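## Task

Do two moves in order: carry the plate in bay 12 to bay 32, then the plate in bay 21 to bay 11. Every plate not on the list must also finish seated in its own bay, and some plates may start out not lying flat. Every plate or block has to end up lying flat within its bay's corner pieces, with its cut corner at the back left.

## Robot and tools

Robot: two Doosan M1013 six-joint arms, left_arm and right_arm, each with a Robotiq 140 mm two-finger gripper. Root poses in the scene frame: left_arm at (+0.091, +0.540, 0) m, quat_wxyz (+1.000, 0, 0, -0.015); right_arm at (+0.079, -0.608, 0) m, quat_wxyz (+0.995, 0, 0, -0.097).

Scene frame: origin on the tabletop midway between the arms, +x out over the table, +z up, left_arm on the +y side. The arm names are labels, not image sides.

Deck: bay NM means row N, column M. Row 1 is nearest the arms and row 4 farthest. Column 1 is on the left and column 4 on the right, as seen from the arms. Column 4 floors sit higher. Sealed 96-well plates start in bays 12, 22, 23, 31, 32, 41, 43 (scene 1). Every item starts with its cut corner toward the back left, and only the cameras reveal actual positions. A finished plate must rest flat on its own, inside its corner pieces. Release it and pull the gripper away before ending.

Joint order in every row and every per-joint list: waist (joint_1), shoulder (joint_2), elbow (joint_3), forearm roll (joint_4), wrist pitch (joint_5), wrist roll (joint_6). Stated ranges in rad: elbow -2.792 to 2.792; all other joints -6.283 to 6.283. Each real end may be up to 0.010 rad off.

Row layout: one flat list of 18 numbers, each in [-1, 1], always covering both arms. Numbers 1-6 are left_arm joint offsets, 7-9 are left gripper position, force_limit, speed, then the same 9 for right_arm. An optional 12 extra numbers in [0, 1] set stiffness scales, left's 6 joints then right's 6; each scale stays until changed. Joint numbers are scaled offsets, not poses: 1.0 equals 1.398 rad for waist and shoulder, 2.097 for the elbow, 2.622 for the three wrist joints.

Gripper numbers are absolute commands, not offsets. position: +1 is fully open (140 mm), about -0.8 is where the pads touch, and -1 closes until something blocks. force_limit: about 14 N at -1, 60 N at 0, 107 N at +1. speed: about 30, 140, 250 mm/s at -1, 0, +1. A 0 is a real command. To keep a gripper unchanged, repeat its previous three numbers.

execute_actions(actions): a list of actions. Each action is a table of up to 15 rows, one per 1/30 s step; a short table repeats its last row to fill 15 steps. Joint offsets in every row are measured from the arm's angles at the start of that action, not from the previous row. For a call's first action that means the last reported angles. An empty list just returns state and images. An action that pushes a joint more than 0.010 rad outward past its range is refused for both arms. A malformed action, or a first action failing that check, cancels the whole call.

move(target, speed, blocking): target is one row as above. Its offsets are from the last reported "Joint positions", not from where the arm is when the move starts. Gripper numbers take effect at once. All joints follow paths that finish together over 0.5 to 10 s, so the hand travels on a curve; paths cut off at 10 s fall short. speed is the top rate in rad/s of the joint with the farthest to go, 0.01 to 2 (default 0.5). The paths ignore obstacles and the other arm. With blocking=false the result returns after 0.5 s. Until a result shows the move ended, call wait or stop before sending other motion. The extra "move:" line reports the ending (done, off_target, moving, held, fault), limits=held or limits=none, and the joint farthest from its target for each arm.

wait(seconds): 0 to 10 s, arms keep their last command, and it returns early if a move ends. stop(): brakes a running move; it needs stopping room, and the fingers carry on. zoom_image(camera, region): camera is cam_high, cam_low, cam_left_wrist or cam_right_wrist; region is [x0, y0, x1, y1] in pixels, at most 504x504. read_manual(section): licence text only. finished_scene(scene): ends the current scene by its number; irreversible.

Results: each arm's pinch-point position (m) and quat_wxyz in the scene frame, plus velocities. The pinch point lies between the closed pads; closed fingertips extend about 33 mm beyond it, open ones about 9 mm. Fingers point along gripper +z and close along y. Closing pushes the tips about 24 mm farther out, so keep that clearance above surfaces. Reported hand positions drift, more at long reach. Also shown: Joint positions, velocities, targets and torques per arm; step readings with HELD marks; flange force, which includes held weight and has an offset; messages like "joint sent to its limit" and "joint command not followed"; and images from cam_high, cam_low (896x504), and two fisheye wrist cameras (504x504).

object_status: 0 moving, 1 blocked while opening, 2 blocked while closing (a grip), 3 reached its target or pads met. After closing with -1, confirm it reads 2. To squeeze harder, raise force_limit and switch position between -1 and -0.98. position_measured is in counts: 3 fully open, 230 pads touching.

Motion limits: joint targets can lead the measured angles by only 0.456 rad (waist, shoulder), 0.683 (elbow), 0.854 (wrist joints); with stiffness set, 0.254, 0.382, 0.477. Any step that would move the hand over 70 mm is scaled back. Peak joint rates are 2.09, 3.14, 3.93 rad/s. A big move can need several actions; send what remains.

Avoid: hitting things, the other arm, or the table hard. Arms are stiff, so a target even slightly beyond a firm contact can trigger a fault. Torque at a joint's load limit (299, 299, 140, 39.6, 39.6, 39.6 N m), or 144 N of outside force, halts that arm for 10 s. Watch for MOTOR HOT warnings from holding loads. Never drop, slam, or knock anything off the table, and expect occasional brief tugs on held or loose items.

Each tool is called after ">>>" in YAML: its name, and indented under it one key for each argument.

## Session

>>> execute_actions:
  actions: []

Scene clock: 0.00 s.
left_arm: end_effector_position=(+0.7405, +0.5200, +0.3214) position_measured=3 object_status=3 end_effector_quat_wxyz=(+0.001, +1.000, -0.015, -0.000) end_effector_velocity=(-0.000, +0.000, -0.000) end_effector_angular_velocity=(-0.001, +0.000, +0.001) | right_arm: end_effector_position=(+0.7161, -0.7332, +0.3207) position_measured=3 object_status=3 end_effector_quat_wxyz=(-0.001, +0.995, -0.097, -0.001) end_effector_velocity=(-0.001, -0.000, -0.001) end_effector_angular_velocity=(+0.000, +0.001, -0.000)
Joint names: [waist, shoulder, elbow, forearm roll, wrist pitch, wrist roll]
Joint positions: left_arm=[-0.054  0.164  1.605 -0.001  1.372  1.518] | right_arm=[-0.052  0.165  1.605  0.001  1.374  1.517]
Joint velocities: left_arm=[ 0.001 -0.     0.    -0.001 -0.    -0.   ] | right_arm=[-0.    -0.     0.001 -0.    -0.    -0.   ]
Joint torques (N m, as the joint torque sensors report them, + toward a larger angle): no reading
Flange force (N, the push that the arm receives, along the gripper's own x y z axes): no reading
Joint targets: left_arm=[-0.054 0.164 1.605 -0.001 1.372 1.518] | right_arm=[-0.052 0.165 1.605 0.001 1.374 1.517]
Joint stiffness scale: left_arm=[1. 1. 1. 1. 1. 1.] | right_arm=[1. 1. 1. 1. 1. 1.]

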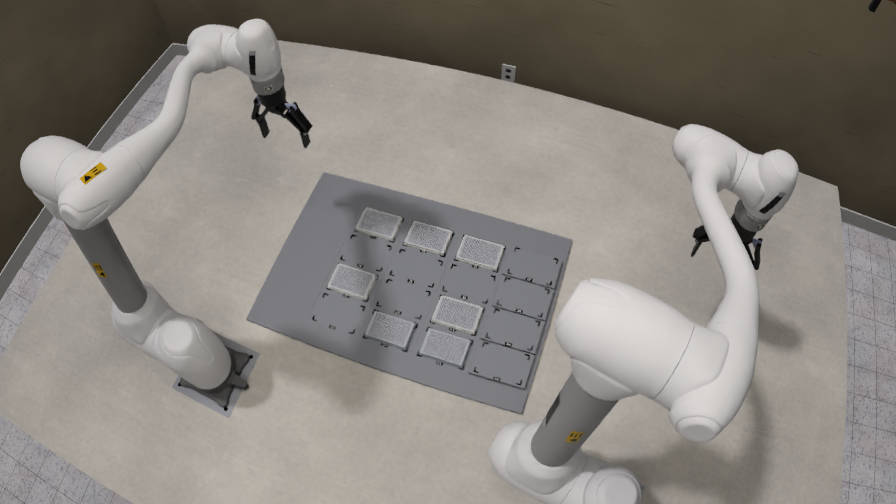

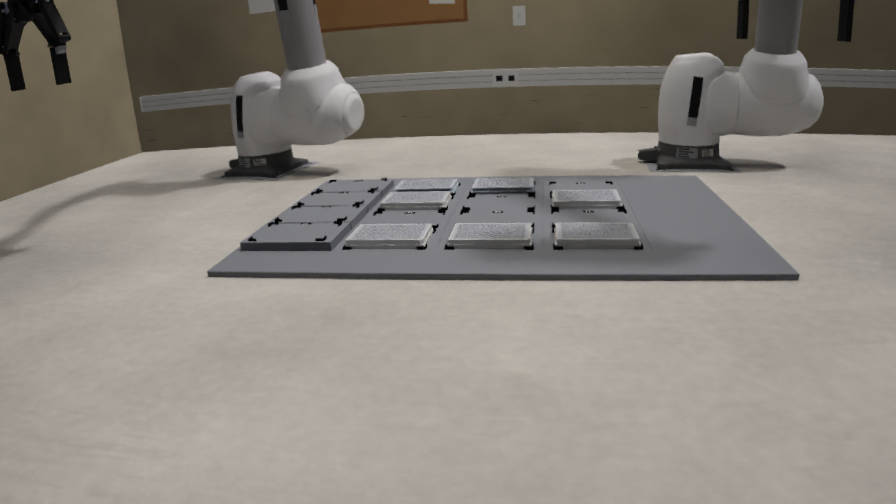

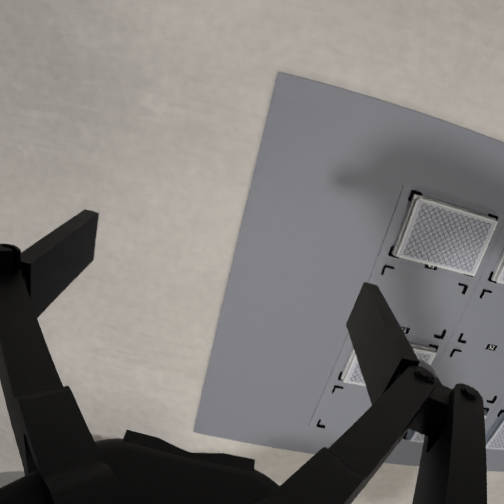

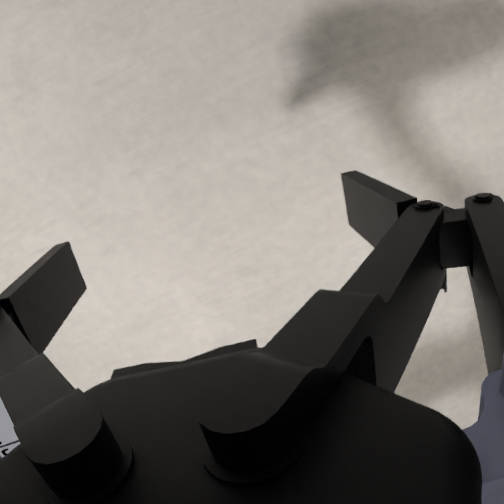

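>>> zoom_image:
  camera: "cam_high"
  region: [300, 190, 580, 400]

>>> zoom_image:
  camera: "cam_low"
  region: [435, 170, 655, 260]

>>> zoom_image:
  camera: "cam_low"
  region: [320, 170, 540, 260]

Region (300, 190, 580, 400) of cam_high's 896x504 image, scaled by 1.800, with more detail than that image has; it fills the top 378 rows of this view, and the rest is white.

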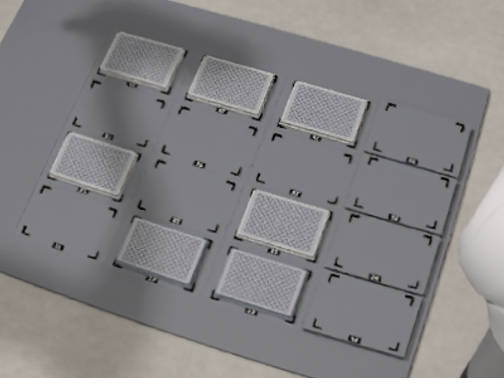

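Region (435, 170, 655, 260) of cam_low's 896x504 image, scaled by 2.291, with more detail than that image has; it fills the top 206 rows of this view, and the rest is white.

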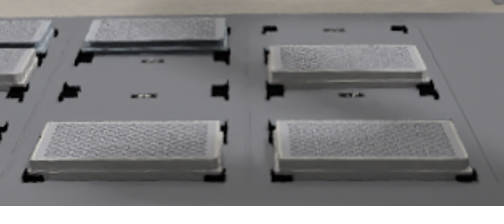

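Region (320, 170, 540, 260) of cam_low's 896x504 image, scaled by 2.291, with more detail than that image has; it fills the top 206 rows of this view, and the rest is white.

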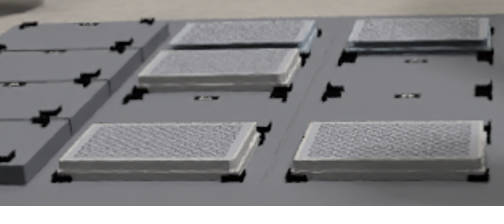

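>>> zoom_image:
  camera: "cam_high"
  region: [345, 195, 515, 285]

>>> zoom_image:
  camera: "cam_high"
  region: [355, 285, 495, 380]

>>> zoom_image:
  camera: "cam_high"
  region: [305, 250, 425, 360]

Region (345, 195, 515, 285) of cam_high's 896x504 image, scaled by 2.965, with more detail than that image has; it fills the top 267 rows of this view, and the rest is white.

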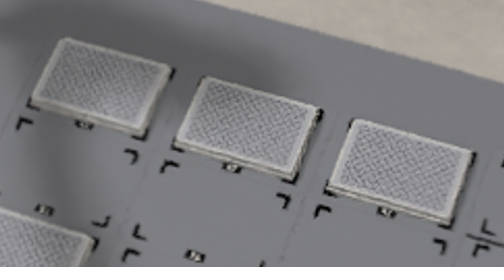

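Region (355, 285, 495, 380) of cam_high's 896x504 image, scaled by 3.600, with more detail than that image has; it fills the top 342 rows of this view, and the rest is white.

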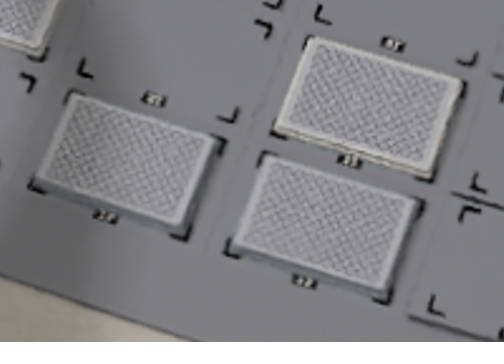

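Region (305, 250, 425, 360) of cam_high's 896x504 image, scaled by 4.200, with more detail than that image has; it fills the top 462 rows of this view, and the rest is white.

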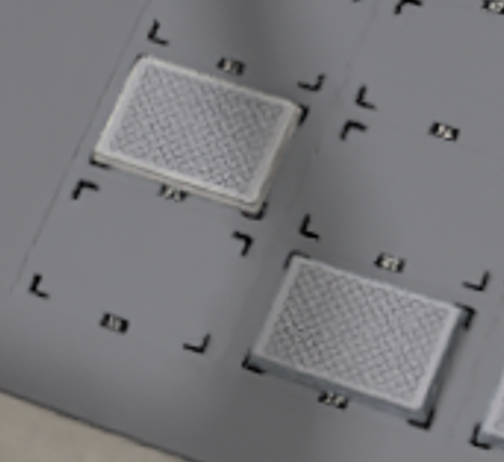

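>>> move:
  target: [-0.6884,0.03458,0.22482,0,-0.19683,0.22643,0.55,0.2,0, 0,0,0,0,0,0,1,0,0]
  speed: 0.7

Scene clock: 45.20 s.
left_arm: end_effector_position=(+0.3983, +0.0802, +0.0618) position_measured=59 object_status=3 end_effector_quat_wxyz=(+0.000, +0.705, -0.709, -0.000) end_effector_velocity=(-0.001, -0.001, -0.000) end_effector_angular_velocity=(-0.001, -0.001, -0.006) | right_arm: end_effector_position=(+0.7161, -0.7332, +0.3207) position_measured=3 object_status=3 end_effector_quat_wxyz=(-0.001, +0.995, -0.097, -0.001) end_effector_velocity=(-0.000, -0.000, -0.000) end_effector_angular_velocity=(+0.001, -0.000, -0.001)
Joint names: [waist, shoulder, elbow, forearm roll, wrist pitch, wrist roll]
Joint positions: left_arm=[-1.014  0.209  2.073 -0.001  0.861  2.105] | right_arm=[-0.052  0.165  1.605  0.001  1.374  1.517]
Joint velocities: left_arm=[-0.003  0.     0.     0.    -0.002  0.002] | right_arm=[-0.001 -0.     0.     0.001  0.     0.   ]
Joint torques (N m, as the joint torque sensors report them, + toward a larger angle): left_arm=[  5.55 -55.5  -33.09   3.24   0.41   0.48] | right_arm=[ -1.89 -55.7  -41.98   4.51  -0.31  -0.06]
Flange force (N, the push that the arm receives, along the gripper's own x y z axes): left_arm=[6.0 8.9 4.8] | right_arm=[-5.5 -3.0 0.4]
Joint targets: left_arm=[-1.016 0.212 2.077 -0.001 0.856 2.112] | right_arm=[-0.052 0.165 1.605 0.001 1.374 1.517]
Joint stiffness scale: left_arm=[1. 1. 1. 1. 1. 1.] | right_arm=[1. 1. 1. 1. 1. 1.]
move: done; limits=none; left_arm: farthest joint: the wrist roll, 0.006 radians from its target (0.593 radians at the start); right_arm: farthest joint: the waist, 0.000 radians from its target (0.000 radians at the start)
camera_calibration (this result's frames):
cam_left_wrist: T_world_to_cam=[[-0.959729, -0.276046, -0.0521382, 0.395025], [-0.275745, 0.890179, 0.362694, 0.0346801], [-0.0537078, 0.362464, -0.930449, 0.240491], [0, 0, 0, 1]] pos_world=[0.401596, -0.00899582, 0.231782]
cam_right_wrist: T_world_to_cam=[[-0.390372, -0.91957, 0.0447412, -0.42254], [-0.860369, 0.381674, 0.337773, 0.780698], [-0.327683, 0.0933633, -0.940163, 0.788328], [0, 0, 0, 1]] pos_world=[0.765061, -0.760128, 0.496363]

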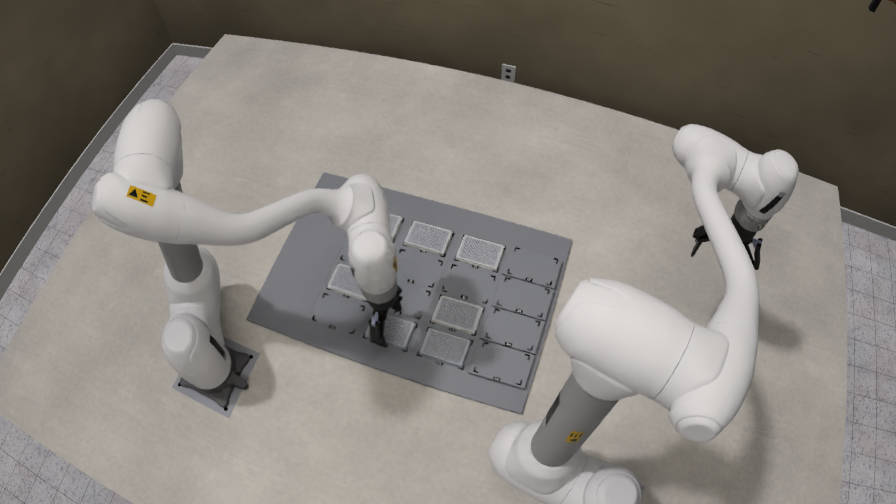

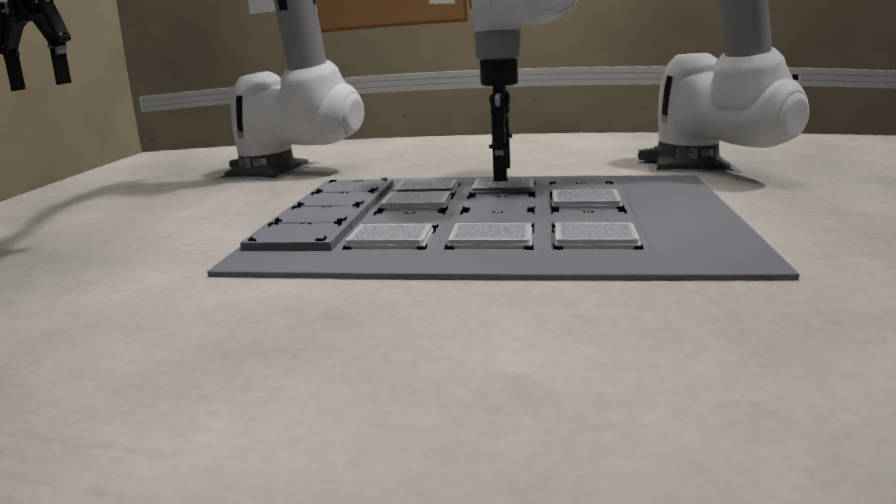

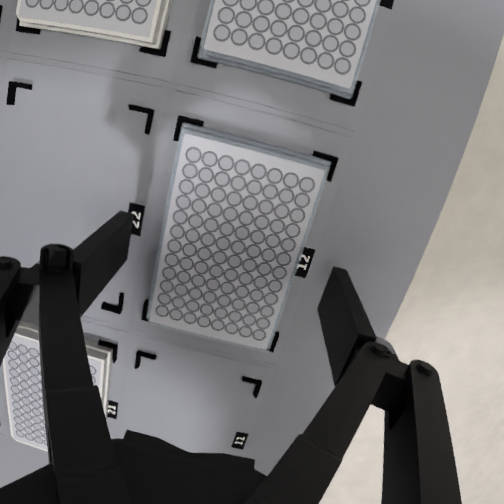

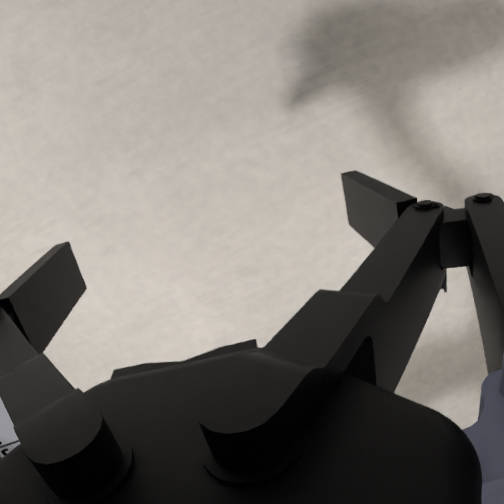

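>>> zoom_image:
  camera: "cam_left_wrist"
  region: [165, 105, 365, 205]

>>> zoom_image:
  camera: "cam_left_wrist"
  region: [0, 0, 400, 120]

Region (165, 105, 365, 205) of cam_left_wrist's 504x504 image, scaled by 2.520, with more detail than that image has.

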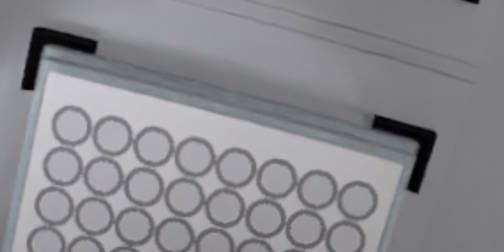

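Region (0, 0, 400, 120) of cam_left_wrist's 504x504 image, scaled by 1.260, with more detail than that image has; it fills the top 151 rows of this view, and the rest is white.

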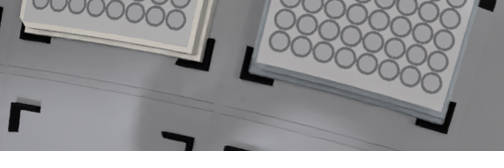

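>>> zoom_image:
  camera: "cam_left_wrist"
  region: [100, 180, 370, 360]

Region (100, 180, 370, 360) of cam_left_wrist's 504x504 image, scaled by 1.867, with more detail than that image has.

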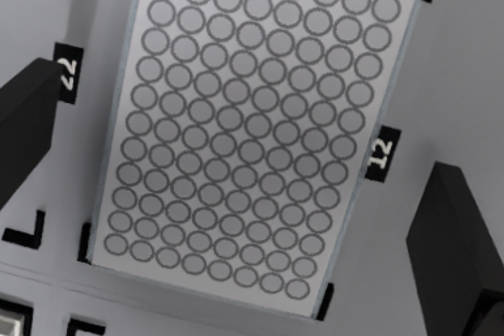

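>>> move:
  target: [0.00477,0.0210,0.00767,0,-0.01615,0.00328,0.55,0.2,0, 0,0,0,0,0,0,1,0,0]
  speed: 0.07

>>> zoom_image:
  camera: "cam_left_wrist"
  region: [165, 105, 365, 205]

Scene clock: 78.33 s.
left_arm: end_effector_position=(+0.4011, +0.0800, +0.0427) position_measured=59 object_status=3 end_effector_quat_wxyz=(+0.000, +0.706, -0.709, -0.000) end_effector_velocity=(-0.000, -0.001, -0.000) end_effector_angular_velocity=(-0.002, -0.001, -0.002) | right_arm: end_effector_position=(+0.7161, -0.7332, +0.3207) position_measured=3 object_status=3 end_effector_quat_wxyz=(-0.001, +0.995, -0.097, -0.001) end_effector_velocity=(+0.001, +0.000, +0.001) end_effector_angular_velocity=(-0.000, -0.002, +0.000)
Joint names: [waist, shoulder, elbow, forearm roll, wrist pitch, wrist roll]
Joint positions: left_arm=[-1.009  0.235  2.085 -0.001  0.823  2.108] | right_arm=[-0.052  0.165  1.605  0.001  1.374  1.517]
Joint velocities: left_arm=[-0.001  0.001 -0.    -0.001 -0.002  0.   ] | right_arm=[ 0.001  0.001 -0.003  0.    -0.     0.   ]
Joint torques (N m, as the joint torque sensors report them, + toward a larger angle): left_arm=[  6.07 -59.17 -33.37   3.41   0.16   0.36] | right_arm=[ -2.28 -55.88 -42.51   4.44  -0.25  -0.02]
Flange force (N, the push that the arm receives, along the gripper's own x y z axes): left_arm=[7.0 9.6 8.0] | right_arm=[-5.7 -3.6 1.6]
Joint targets: left_arm=[-1.007 0.238 2.089 -0.001 0.818 2.114] | right_arm=[-0.052 0.165 1.605 0.001 1.374 1.517]
Joint stiffness scale: left_arm=[1. 1. 1. 1. 1. 1.] | right_arm=[1. 1. 1. 1. 1. 1.]
move: done; limits=none; left_arm: farthest joint: the wrist roll, 0.006 radians from its target (0.008 radians at the start); right_arm: farthest joint: the waist, 0.000 radians from its target (0.000 radians at the start)
camera_calibration (this result's frames):
cam_left_wrist: T_world_to_cam=[[-0.959221, -0.27778, -0.0522726, 0.396629], [-0.277426, 0.889824, 0.362282, 0.0432108], [-0.0541213, 0.36201, -0.930602, 0.223092], [0, 0, 0, 1]] pos_world=[0.404517, -0.00903569, 0.212688]
cam_right_wrist: T_world_to_cam=[[-0.390372, -0.91957, 0.0447411, -0.42254], [-0.860369, 0.381674, 0.337773, 0.780698], [-0.327683, 0.0933632, -0.940164, 0.788328], [0, 0, 0, 1]] pos_world=[0.765061, -0.760128, 0.496363]

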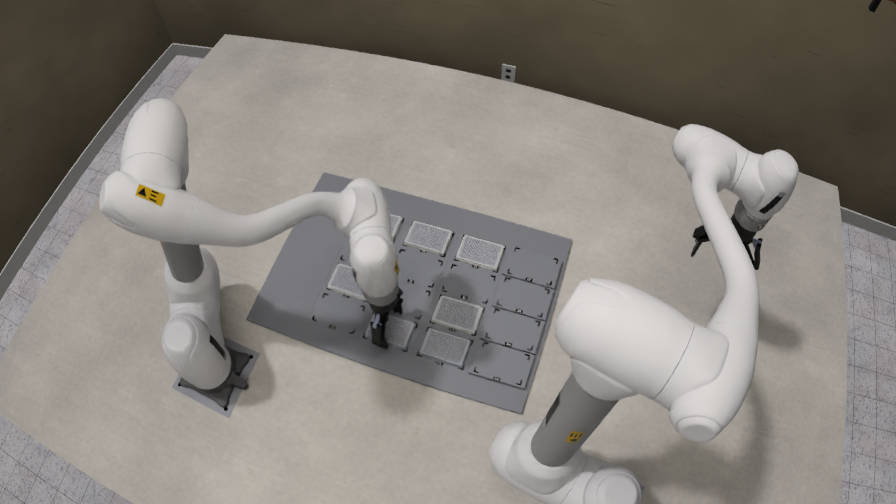

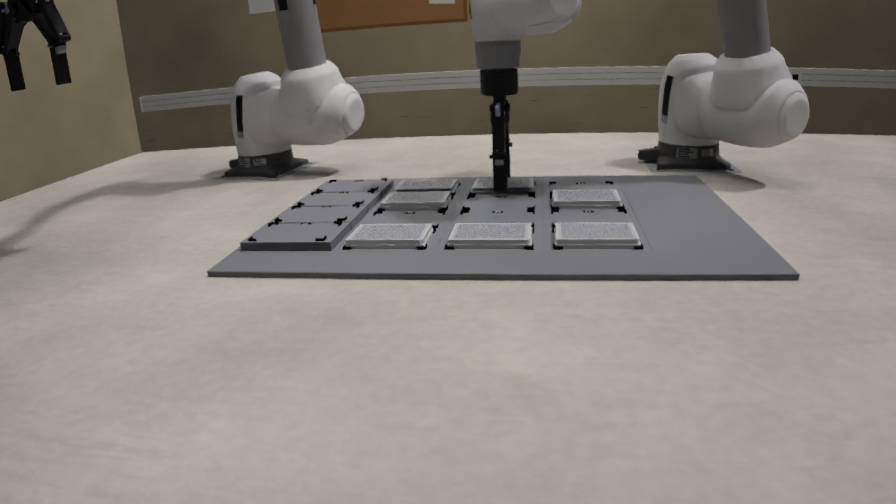

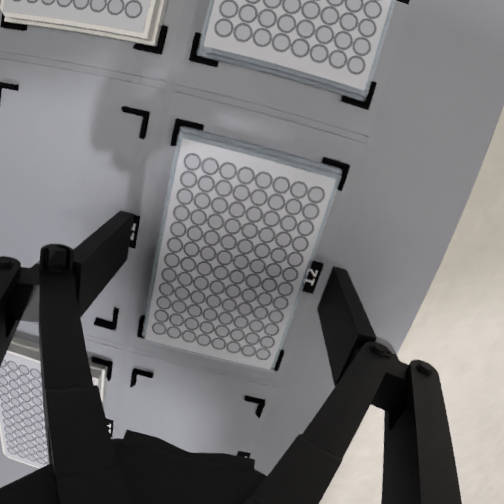

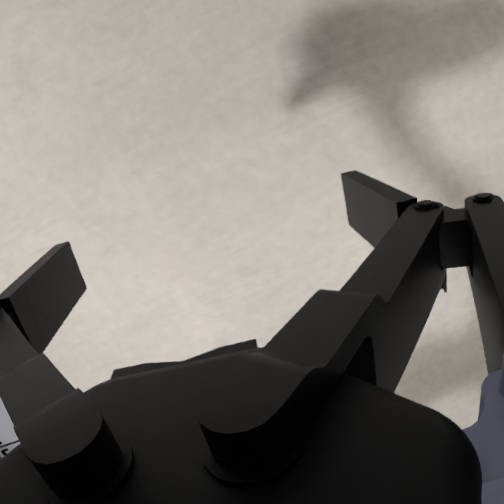

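Region (165, 105, 365, 205) of cam_left_wrist's 504x504 image, scaled by 2.520, with more detail than that image has.

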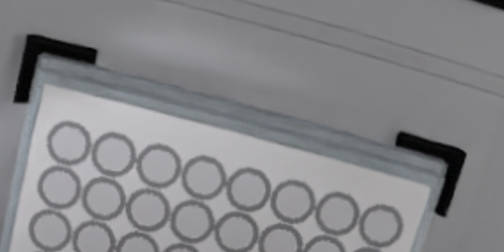

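>>> execute_actions:
  actions:
    - [[0,0,0,0,0,0,-1,0.2,-0.4, 0,0,0,0,0,0,1,0,0]]

Scene clock: 83.37 s.
left_arm: end_effector_position=(+0.4006, +0.0801, +0.0428) position_measured=111 object_status=0 end_effector_quat_wxyz=(+0.001, +0.706, -0.708, -0.001) end_effector_velocity=(-0.000, +0.000, -0.000) end_effector_angular_velocity=(-0.000, +0.001, +0.001) | right_arm: end_effector_position=(+0.7161, -0.7332, +0.3207) position_measured=3 object_status=3 end_effector_quat_wxyz=(-0.001, +0.995, -0.097, -0.001) end_effector_velocity=(+0.000, -0.000, +0.000) end_effector_angular_velocity=(+0.000, -0.000, -0.000)
Joint names: [waist, shoulder, elbow, forearm roll, wrist pitch, wrist roll]
Joint positions: left_arm=[-1.009  0.234  2.085 -0.003  0.824  2.108] | right_arm=[-0.052  0.165  1.605  0.001  1.374  1.517]
Joint velocities: left_arm=[ 0.     0.     0.    -0.001  0.     0.   ] | right_arm=[-0. -0. -0.  0.  0. -0.]
Joint torques (N m, as the joint torque sensors report them, + toward a larger angle): left_arm=[ 13.19 -37.88 -24.86   6.41  -2.94   0.1 ] | right_arm=[ -2.12 -55.19 -42.58   4.5   -0.47  -0.03]
Flange force (N, the push that the arm receives, along the gripper's own x y z axes): left_arm=[3.3 26.8 -31.0] | right_arm=[-7.2 -3.3 1.0]
Joint targets: left_arm=[-1.009 0.235 2.085 -0.001 0.823 2.108] | right_arm=[-0.052 0.165 1.605 0.001 1.374 1.517]
Joint stiffness scale: left_arm=[1. 1. 1. 1. 1. 1.] | right_arm=[1. 1. 1. 1. 1. 1.]
Step readings (joint positions):
0: left_arm=[-1.009 0.235 2.085 -0.001 0.822 2.108] | right_arm=[-0.052 0.165 1.605 0.001 1.374 1.517]
1: left_arm=[-1.009 0.235 2.085 -0.001 0.822 2.108] | right_arm=[-0.052 0.165 1.605 0.001 1.374 1.517]
2: left_arm=[-1.009 0.235 2.085 -0.001 0.822 2.108] | right_arm=[-0.052 0.165 1.605 0.001 1.374 1.517]
4: left_arm=[-1.009 0.235 2.085 -0.001 0.822 2.108] | right_arm=[-0.052 0.165 1.605 0.001 1.374 1.517]
8: left_arm=[-1.009 0.235 2.085 -0.001 0.822 2.108] | right_arm=[-0.052 0.165 1.605 0.001 1.374 1.517]
15: Joint positions above
camera_calibration (this result's frames):
cam_left_wrist: T_world_to_cam=[[-0.958938, -0.279058, -0.0506343, 0.396012], [-0.277991, 0.889451, 0.362764, 0.0432096], [-0.0561954, 0.361944, -0.930504, 0.223985], [0, 0, 0, 1]] pos_world=[0.40435, -0.0089927, 0.212796]
cam_right_wrist: T_world_to_cam=[[-0.390372, -0.91957, 0.0447412, -0.42254], [-0.860369, 0.381674, 0.337773, 0.780698], [-0.327683, 0.0933631, -0.940164, 0.788328], [0, 0, 0, 1]] pos_world=[0.765061, -0.760128, 0.496363]

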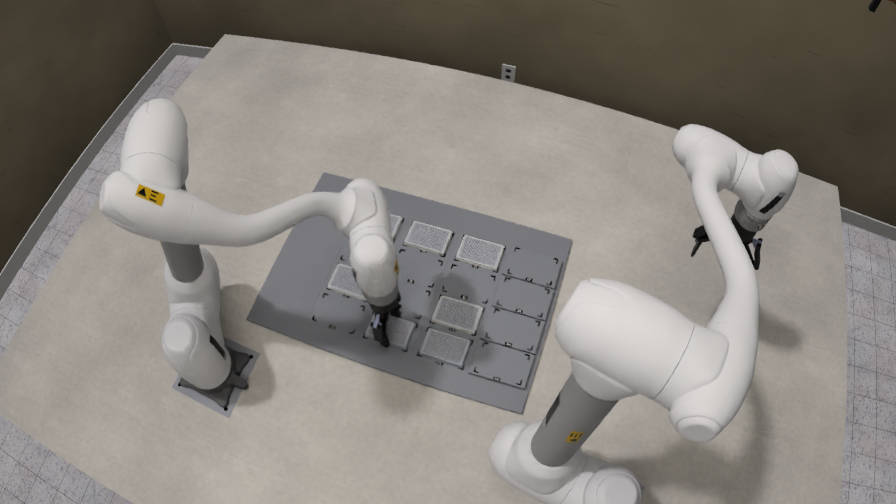

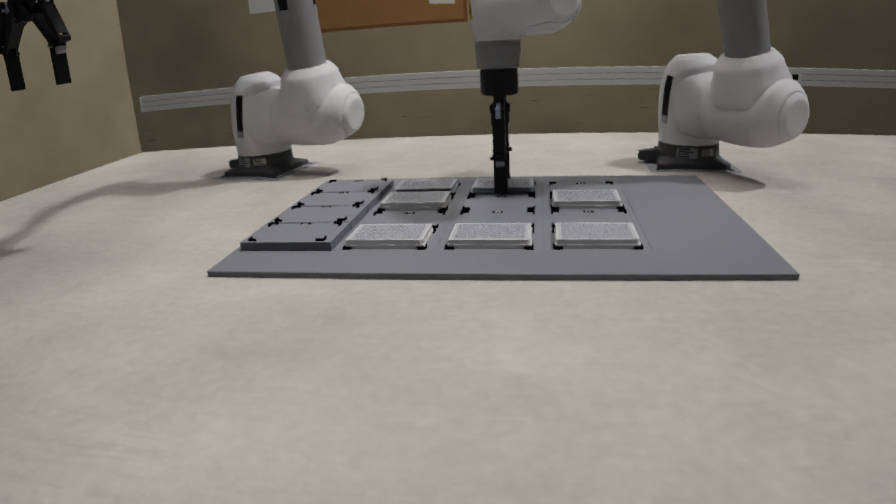

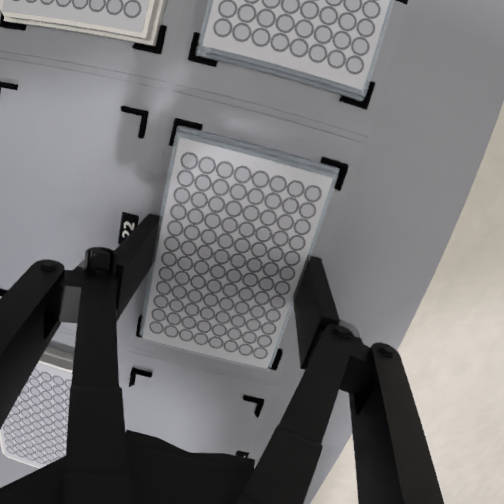

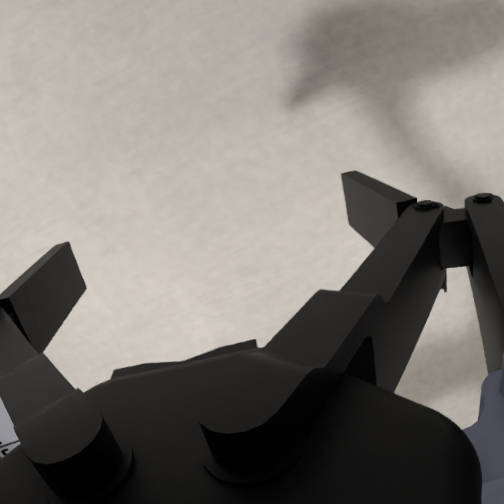

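>>> move:
  target: [0,-0.01672,-0.00773,0,0.01392,0,-1,0.2,-0.4, 0,0,0,0,0,0,1,0,0]
  speed: 0.07

Scene clock: 116.07 s.
left_arm: end_effector_position=(+0.4003, +0.0801, +0.0587) position_measured=111 object_status=2 end_effector_quat_wxyz=(+0.001, +0.706, -0.708, -0.001) end_effector_velocity=(-0.001, +0.000, +0.001) end_effector_angular_velocity=(+0.001, +0.000, -0.001) | right_arm: end_effector_position=(+0.7161, -0.7332, +0.3207) position_measured=3 object_status=3 end_effector_quat_wxyz=(-0.001, +0.995, -0.097, -0.001) end_effector_velocity=(-0.001, +0.000, -0.001) end_effector_angular_velocity=(+0.001, +0.001, -0.001)
Joint names: [waist, shoulder, elbow, forearm roll, wrist pitch, wrist roll]
Joint positions: left_arm=[-1.009  0.215  2.072 -0.004  0.856  2.108] | right_arm=[-0.052  0.165  1.605  0.001  1.374  1.517]
Joint velocities: left_arm=[-0.001 -0.001 -0.     0.     0.002 -0.   ] | right_arm=[-0.001  0.     0.001  0.001  0.     0.   ]
Joint torques (N m, as the joint torque sensors report them, + toward a larger angle): left_arm=[  6.93 -57.04 -33.94   3.3    0.48   0.14] | right_arm=[ -2.07 -55.04 -42.52   4.67  -0.12  -0.05]
Flange force (N, the push that the arm receives, along the gripper's own x y z axes): left_arm=[6.9 11.1 7.4] | right_arm=[-7.5 -3.2 1.7]
Joint targets: left_arm=[-1.009 0.211 2.068 -0.003 0.860 2.108] | right_arm=[-0.052 0.165 1.605 0.001 1.374 1.517]
Joint stiffness scale: left_arm=[1. 1. 1. 1. 1. 1.] | right_arm=[1. 1. 1. 1. 1. 1.]
move: done; limits=none; left_arm: farthest joint: the wrist pitch, 0.005 radians from its target (0.037 radians at the start); right_arm: farthest joint: the waist, 0.000 radians from its target (0.000 radians at the start)
camera_calibration (this result's frames):
cam_left_wrist: T_world_to_cam=[[-0.958853, -0.279488, -0.0498771, 0.396512], [-0.2781, 0.889299, 0.363053, 0.0373626], [-0.0571135, 0.361985, -0.930432, 0.239083], [0, 0, 0, 1]] pos_world=[0.404242, -0.00895091, 0.228663]
cam_right_wrist: T_world_to_cam=[[-0.390372, -0.91957, 0.0447411, -0.42254], [-0.860369, 0.381674, 0.337773, 0.780698], [-0.327683, 0.0933633, -0.940164, 0.788328], [0, 0, 0, 1]] pos_world=[0.765061, -0.760128, 0.496363]

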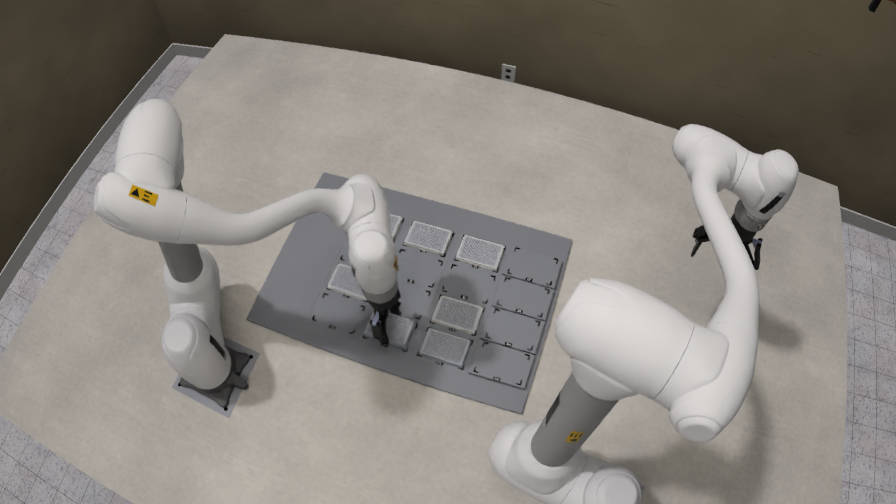

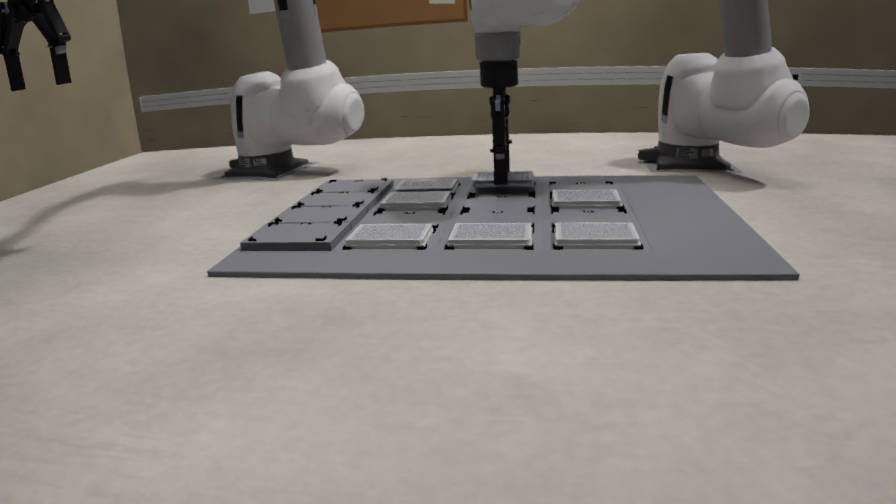

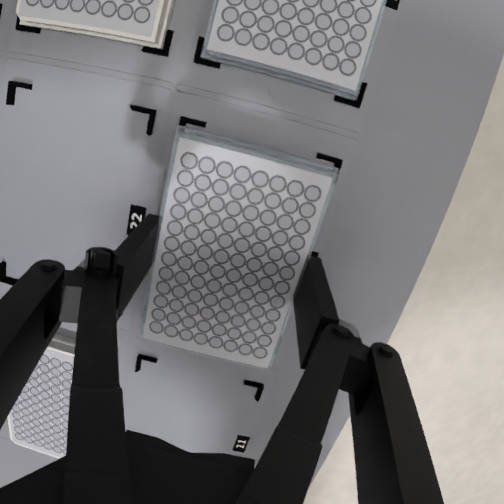

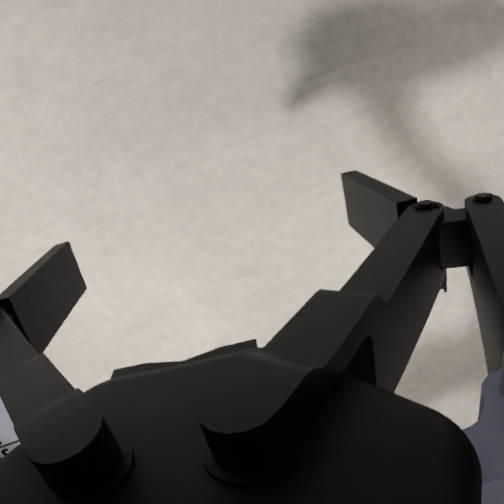

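>>> zoom_image:
  camera: "cam_left_wrist"
  region: [165, 105, 365, 205]

Region (165, 105, 365, 205) of cam_left_wrist's 504x504 image, scaled by 2.520, with more detail than that image has.

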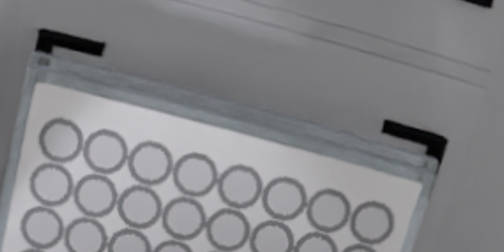

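>>> move:
  target: [0.19485,0.13902,-0.13226,0,0.03268,0.10484,-1,0.2,-0.4, 0,0,0,0,0,0,1,0,0]
  speed: 0.25

>>> zoom_image:
  camera: "cam_left_wrist"
  region: [165, 105, 365, 205]

Scene clock: 167.13 s.
left_arm: end_effector_position=(+0.6132, +0.0809, +0.0586) position_measured=111 object_status=2 end_effector_quat_wxyz=(+0.001, +0.707, -0.708, -0.000) end_effector_velocity=(+0.002, -0.000, +0.000) end_effector_angular_velocity=(-0.001, -0.000, -0.001) | right_arm: end_effector_position=(+0.7161, -0.7332, +0.3207) position_measured=3 object_status=3 end_effector_quat_wxyz=(-0.001, +0.995, -0.097, -0.001) end_effector_velocity=(+0.001, -0.000, +0.002) end_effector_angular_velocity=(-0.000, -0.003, -0.001)
Joint names: [waist, shoulder, elbow, forearm roll, wrist pitch, wrist roll]
Joint positions: left_arm=[-0.74   0.405  1.799 -0.004  0.937  2.376] | right_arm=[-0.052  0.165  1.605  0.001  1.374  1.517]
Joint velocities: left_arm=[ 0.002  0.002 -0.003 -0.     0.001  0.003] | right_arm=[-0.001 -0.001 -0.002  0.001  0.     0.   ]
Joint torques (N m, as the joint torque sensors report them, + toward a larger angle): left_arm=[  4.03 -76.97 -35.3    3.66   0.42  -0.01] | right_arm=[ -2.88 -54.75 -42.83   4.37  -0.46  -0.05]
Flange force (N, the push that the arm receives, along the gripper's own x y z axes): left_arm=[4.0 4.5 4.4] | right_arm=[-8.3 -4.3 0.6]
Joint targets: left_arm=[-0.737 0.409 1.795 -0.004 0.941 2.383] | right_arm=[-0.052 0.165 1.605 0.001 1.374 1.517]
Joint stiffness scale: left_arm=[1. 1. 1. 1. 1. 1.] | right_arm=[1. 1. 1. 1. 1. 1.]
move: done; limits=none; left_arm: farthest joint: the wrist roll, 0.006 radians from its target (0.275 radians at the start); right_arm: farthest joint: the waist, 0.000 radians from its target (0.000 radians at the start)
camera_calibration (this result's frames):
cam_left_wrist: T_world_to_cam=[[-0.958494, -0.280671, -0.0501244, 0.600816], [-0.279387, 0.889565, 0.361411, 0.0967808], [-0.0568487, 0.360414, -0.931059, 0.250942], [0, 0, 0, 1]] pos_world=[0.617184, -0.00790384, 0.228779]
cam_right_wrist: T_world_to_cam=[[-0.390372, -0.91957, 0.0447412, -0.42254], [-0.860369, 0.381674, 0.337773, 0.780698], [-0.327683, 0.0933633, -0.940163, 0.788328], [0, 0, 0, 1]] pos_world=[0.765061, -0.760128, 0.496363]

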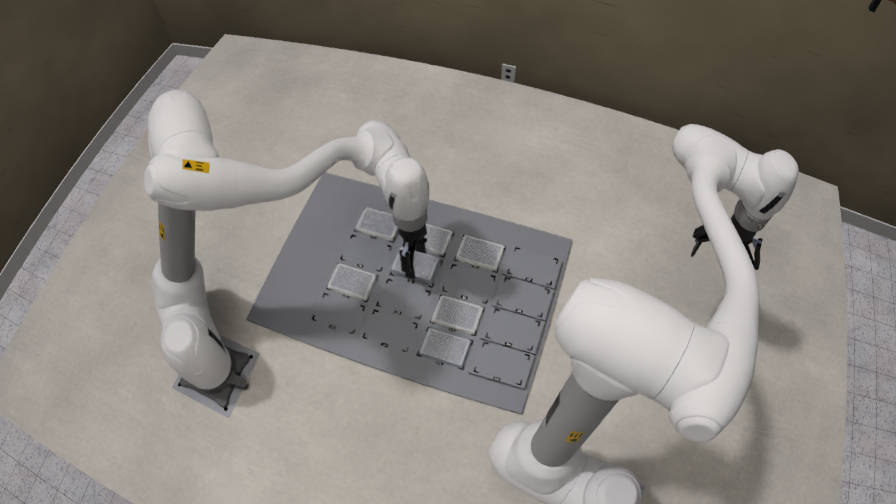

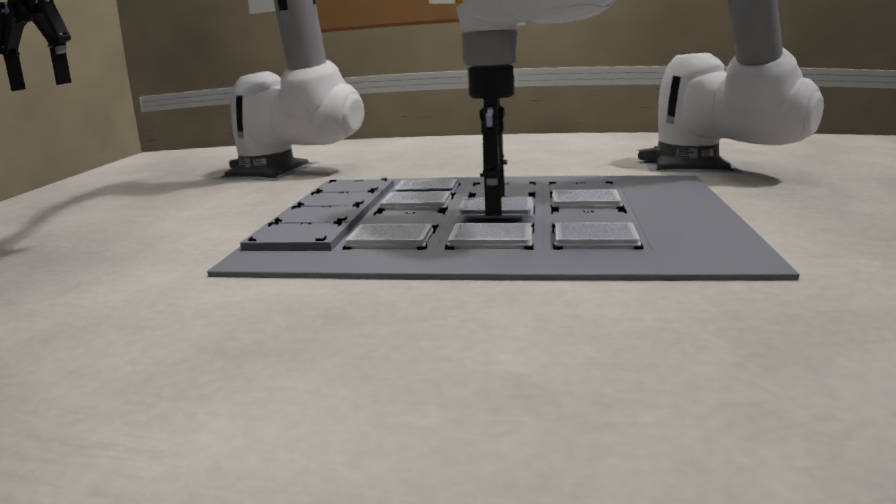

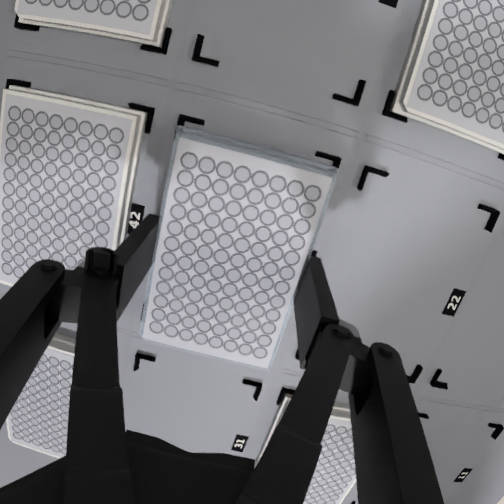

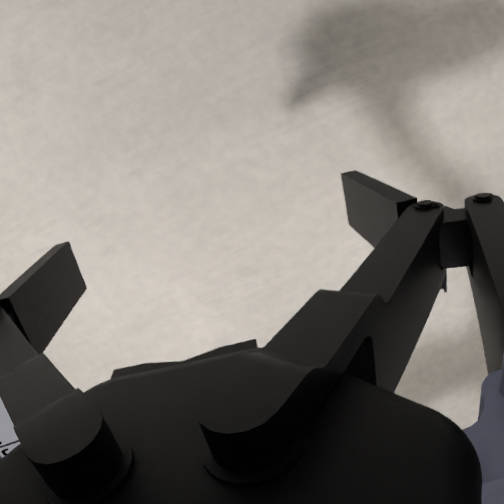

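Region (165, 105, 365, 205) of cam_left_wrist's 504x504 image, scaled by 2.520, with more detail than that image has.

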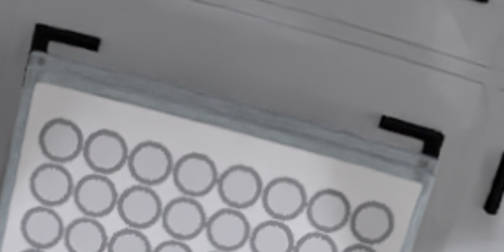

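>>> move:
  target: [0,0.01376,0.00535,0,-0.01018,0,-1,0.2,-0.4, 0,0,0,0,0,0,1,0,0]
  speed: 0.03

>>> zoom_image:
  camera: "cam_left_wrist"
  region: [165, 105, 365, 205]

Scene clock: 184.17 s.
left_arm: end_effector_position=(+0.6141, +0.0803, +0.0447) position_measured=111 object_status=2 end_effector_quat_wxyz=(+0.001, +0.707, -0.708, -0.000) end_effector_velocity=(-0.000, +0.000, -0.001) end_effector_angular_velocity=(-0.000, +0.001, +0.001) | right_arm: end_effector_position=(+0.7161, -0.7332, +0.3207) position_measured=3 object_status=3 end_effector_quat_wxyz=(-0.001, +0.995, -0.097, -0.001) end_effector_velocity=(+0.000, -0.000, +0.001) end_effector_angular_velocity=(+0.001, -0.002, -0.002)
Joint names: [waist, shoulder, elbow, forearm roll, wrist pitch, wrist roll]
Joint positions: left_arm=[-0.739  0.421  1.807 -0.004  0.915  2.377] | right_arm=[-0.052  0.165  1.605  0.001  1.374  1.517]
Joint velocities: left_arm=[ 0.     0.001  0.001 -0.001 -0.002  0.   ] | right_arm=[-0.001 -0.001 -0.001  0.001 -0.     0.   ]
Joint torques (N m, as the joint torque sensors report them, + toward a larger angle): left_arm=[  8.18 -77.67 -36.23   3.62   0.05   0.47] | right_arm=[ -1.83 -54.68 -43.06   4.44  -0.42  -0.23]
Flange force (N, the push that the arm receives, along the gripper's own x y z axes): left_arm=[6.5 11.5 4.6] | right_arm=[-8.9 -2.9 1.2]
Joint targets: left_arm=[-0.740 0.425 1.811 -0.004 0.911 2.376] | right_arm=[-0.052 0.165 1.605 0.001 1.374 1.517]
Joint stiffness scale: left_arm=[1. 1. 1. 1. 1. 1.] | right_arm=[1. 1. 1. 1. 1. 1.]
move: done; limits=none; left_arm: farthest joint: the wrist pitch, 0.005 radians from its target (0.027 radians at the start); right_arm: farthest joint: the waist, 0.000 radians from its target (0.000 radians at the start)
camera_calibration (this result's frames):
cam_left_wrist: T_world_to_cam=[[-0.958517, -0.280613, -0.050014, 0.60082], [-0.279276, 0.889487, 0.361687, 0.102548], [-0.057007, 0.360651, -0.930957, 0.238358], [0, 0, 0, 1]] pos_world=[0.618124, -0.00858111, 0.214861]
cam_right_wrist: T_world_to_cam=[[-0.390372, -0.91957, 0.0447412, -0.42254], [-0.860369, 0.381674, 0.337773, 0.780698], [-0.327683, 0.0933633, -0.940163, 0.788328], [0, 0, 0, 1]] pos_world=[0.765061, -0.760128, 0.496363]

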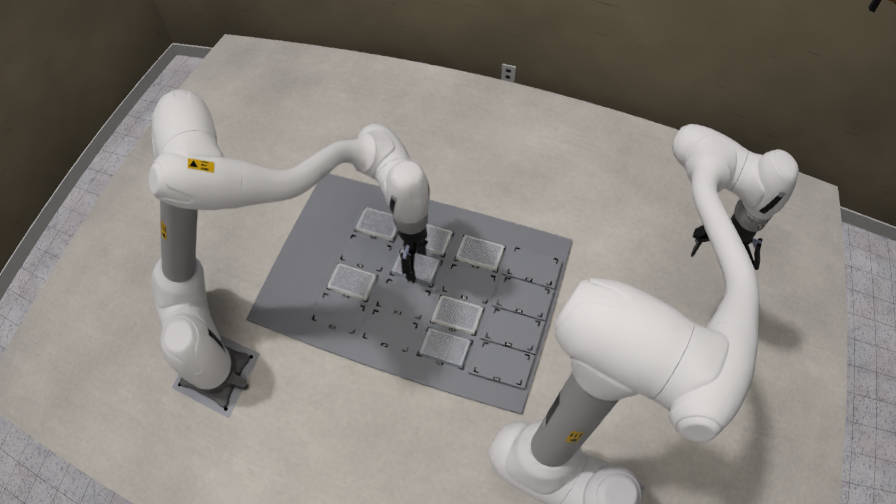

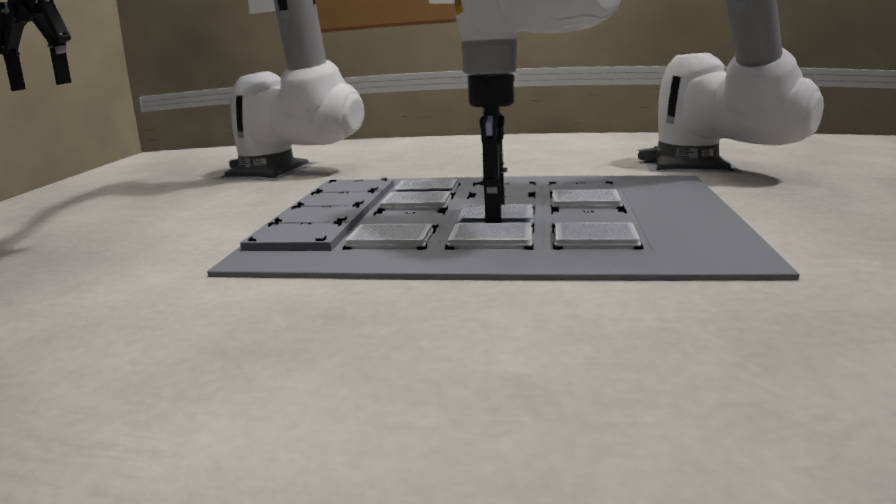

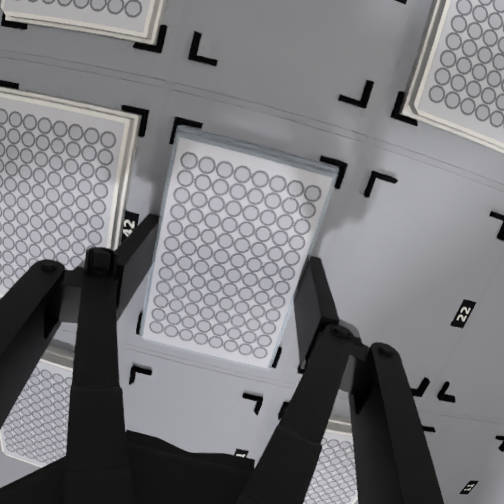

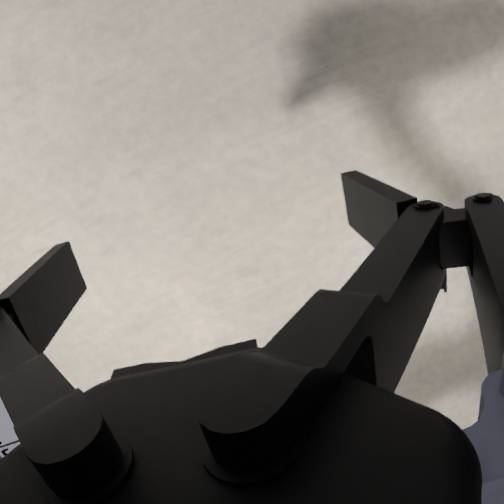

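Region (165, 105, 365, 205) of cam_left_wrist's 504x504 image, scaled by 2.520, with more detail than that image has.

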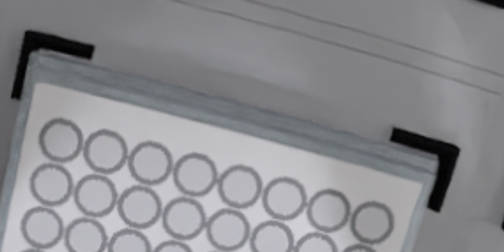

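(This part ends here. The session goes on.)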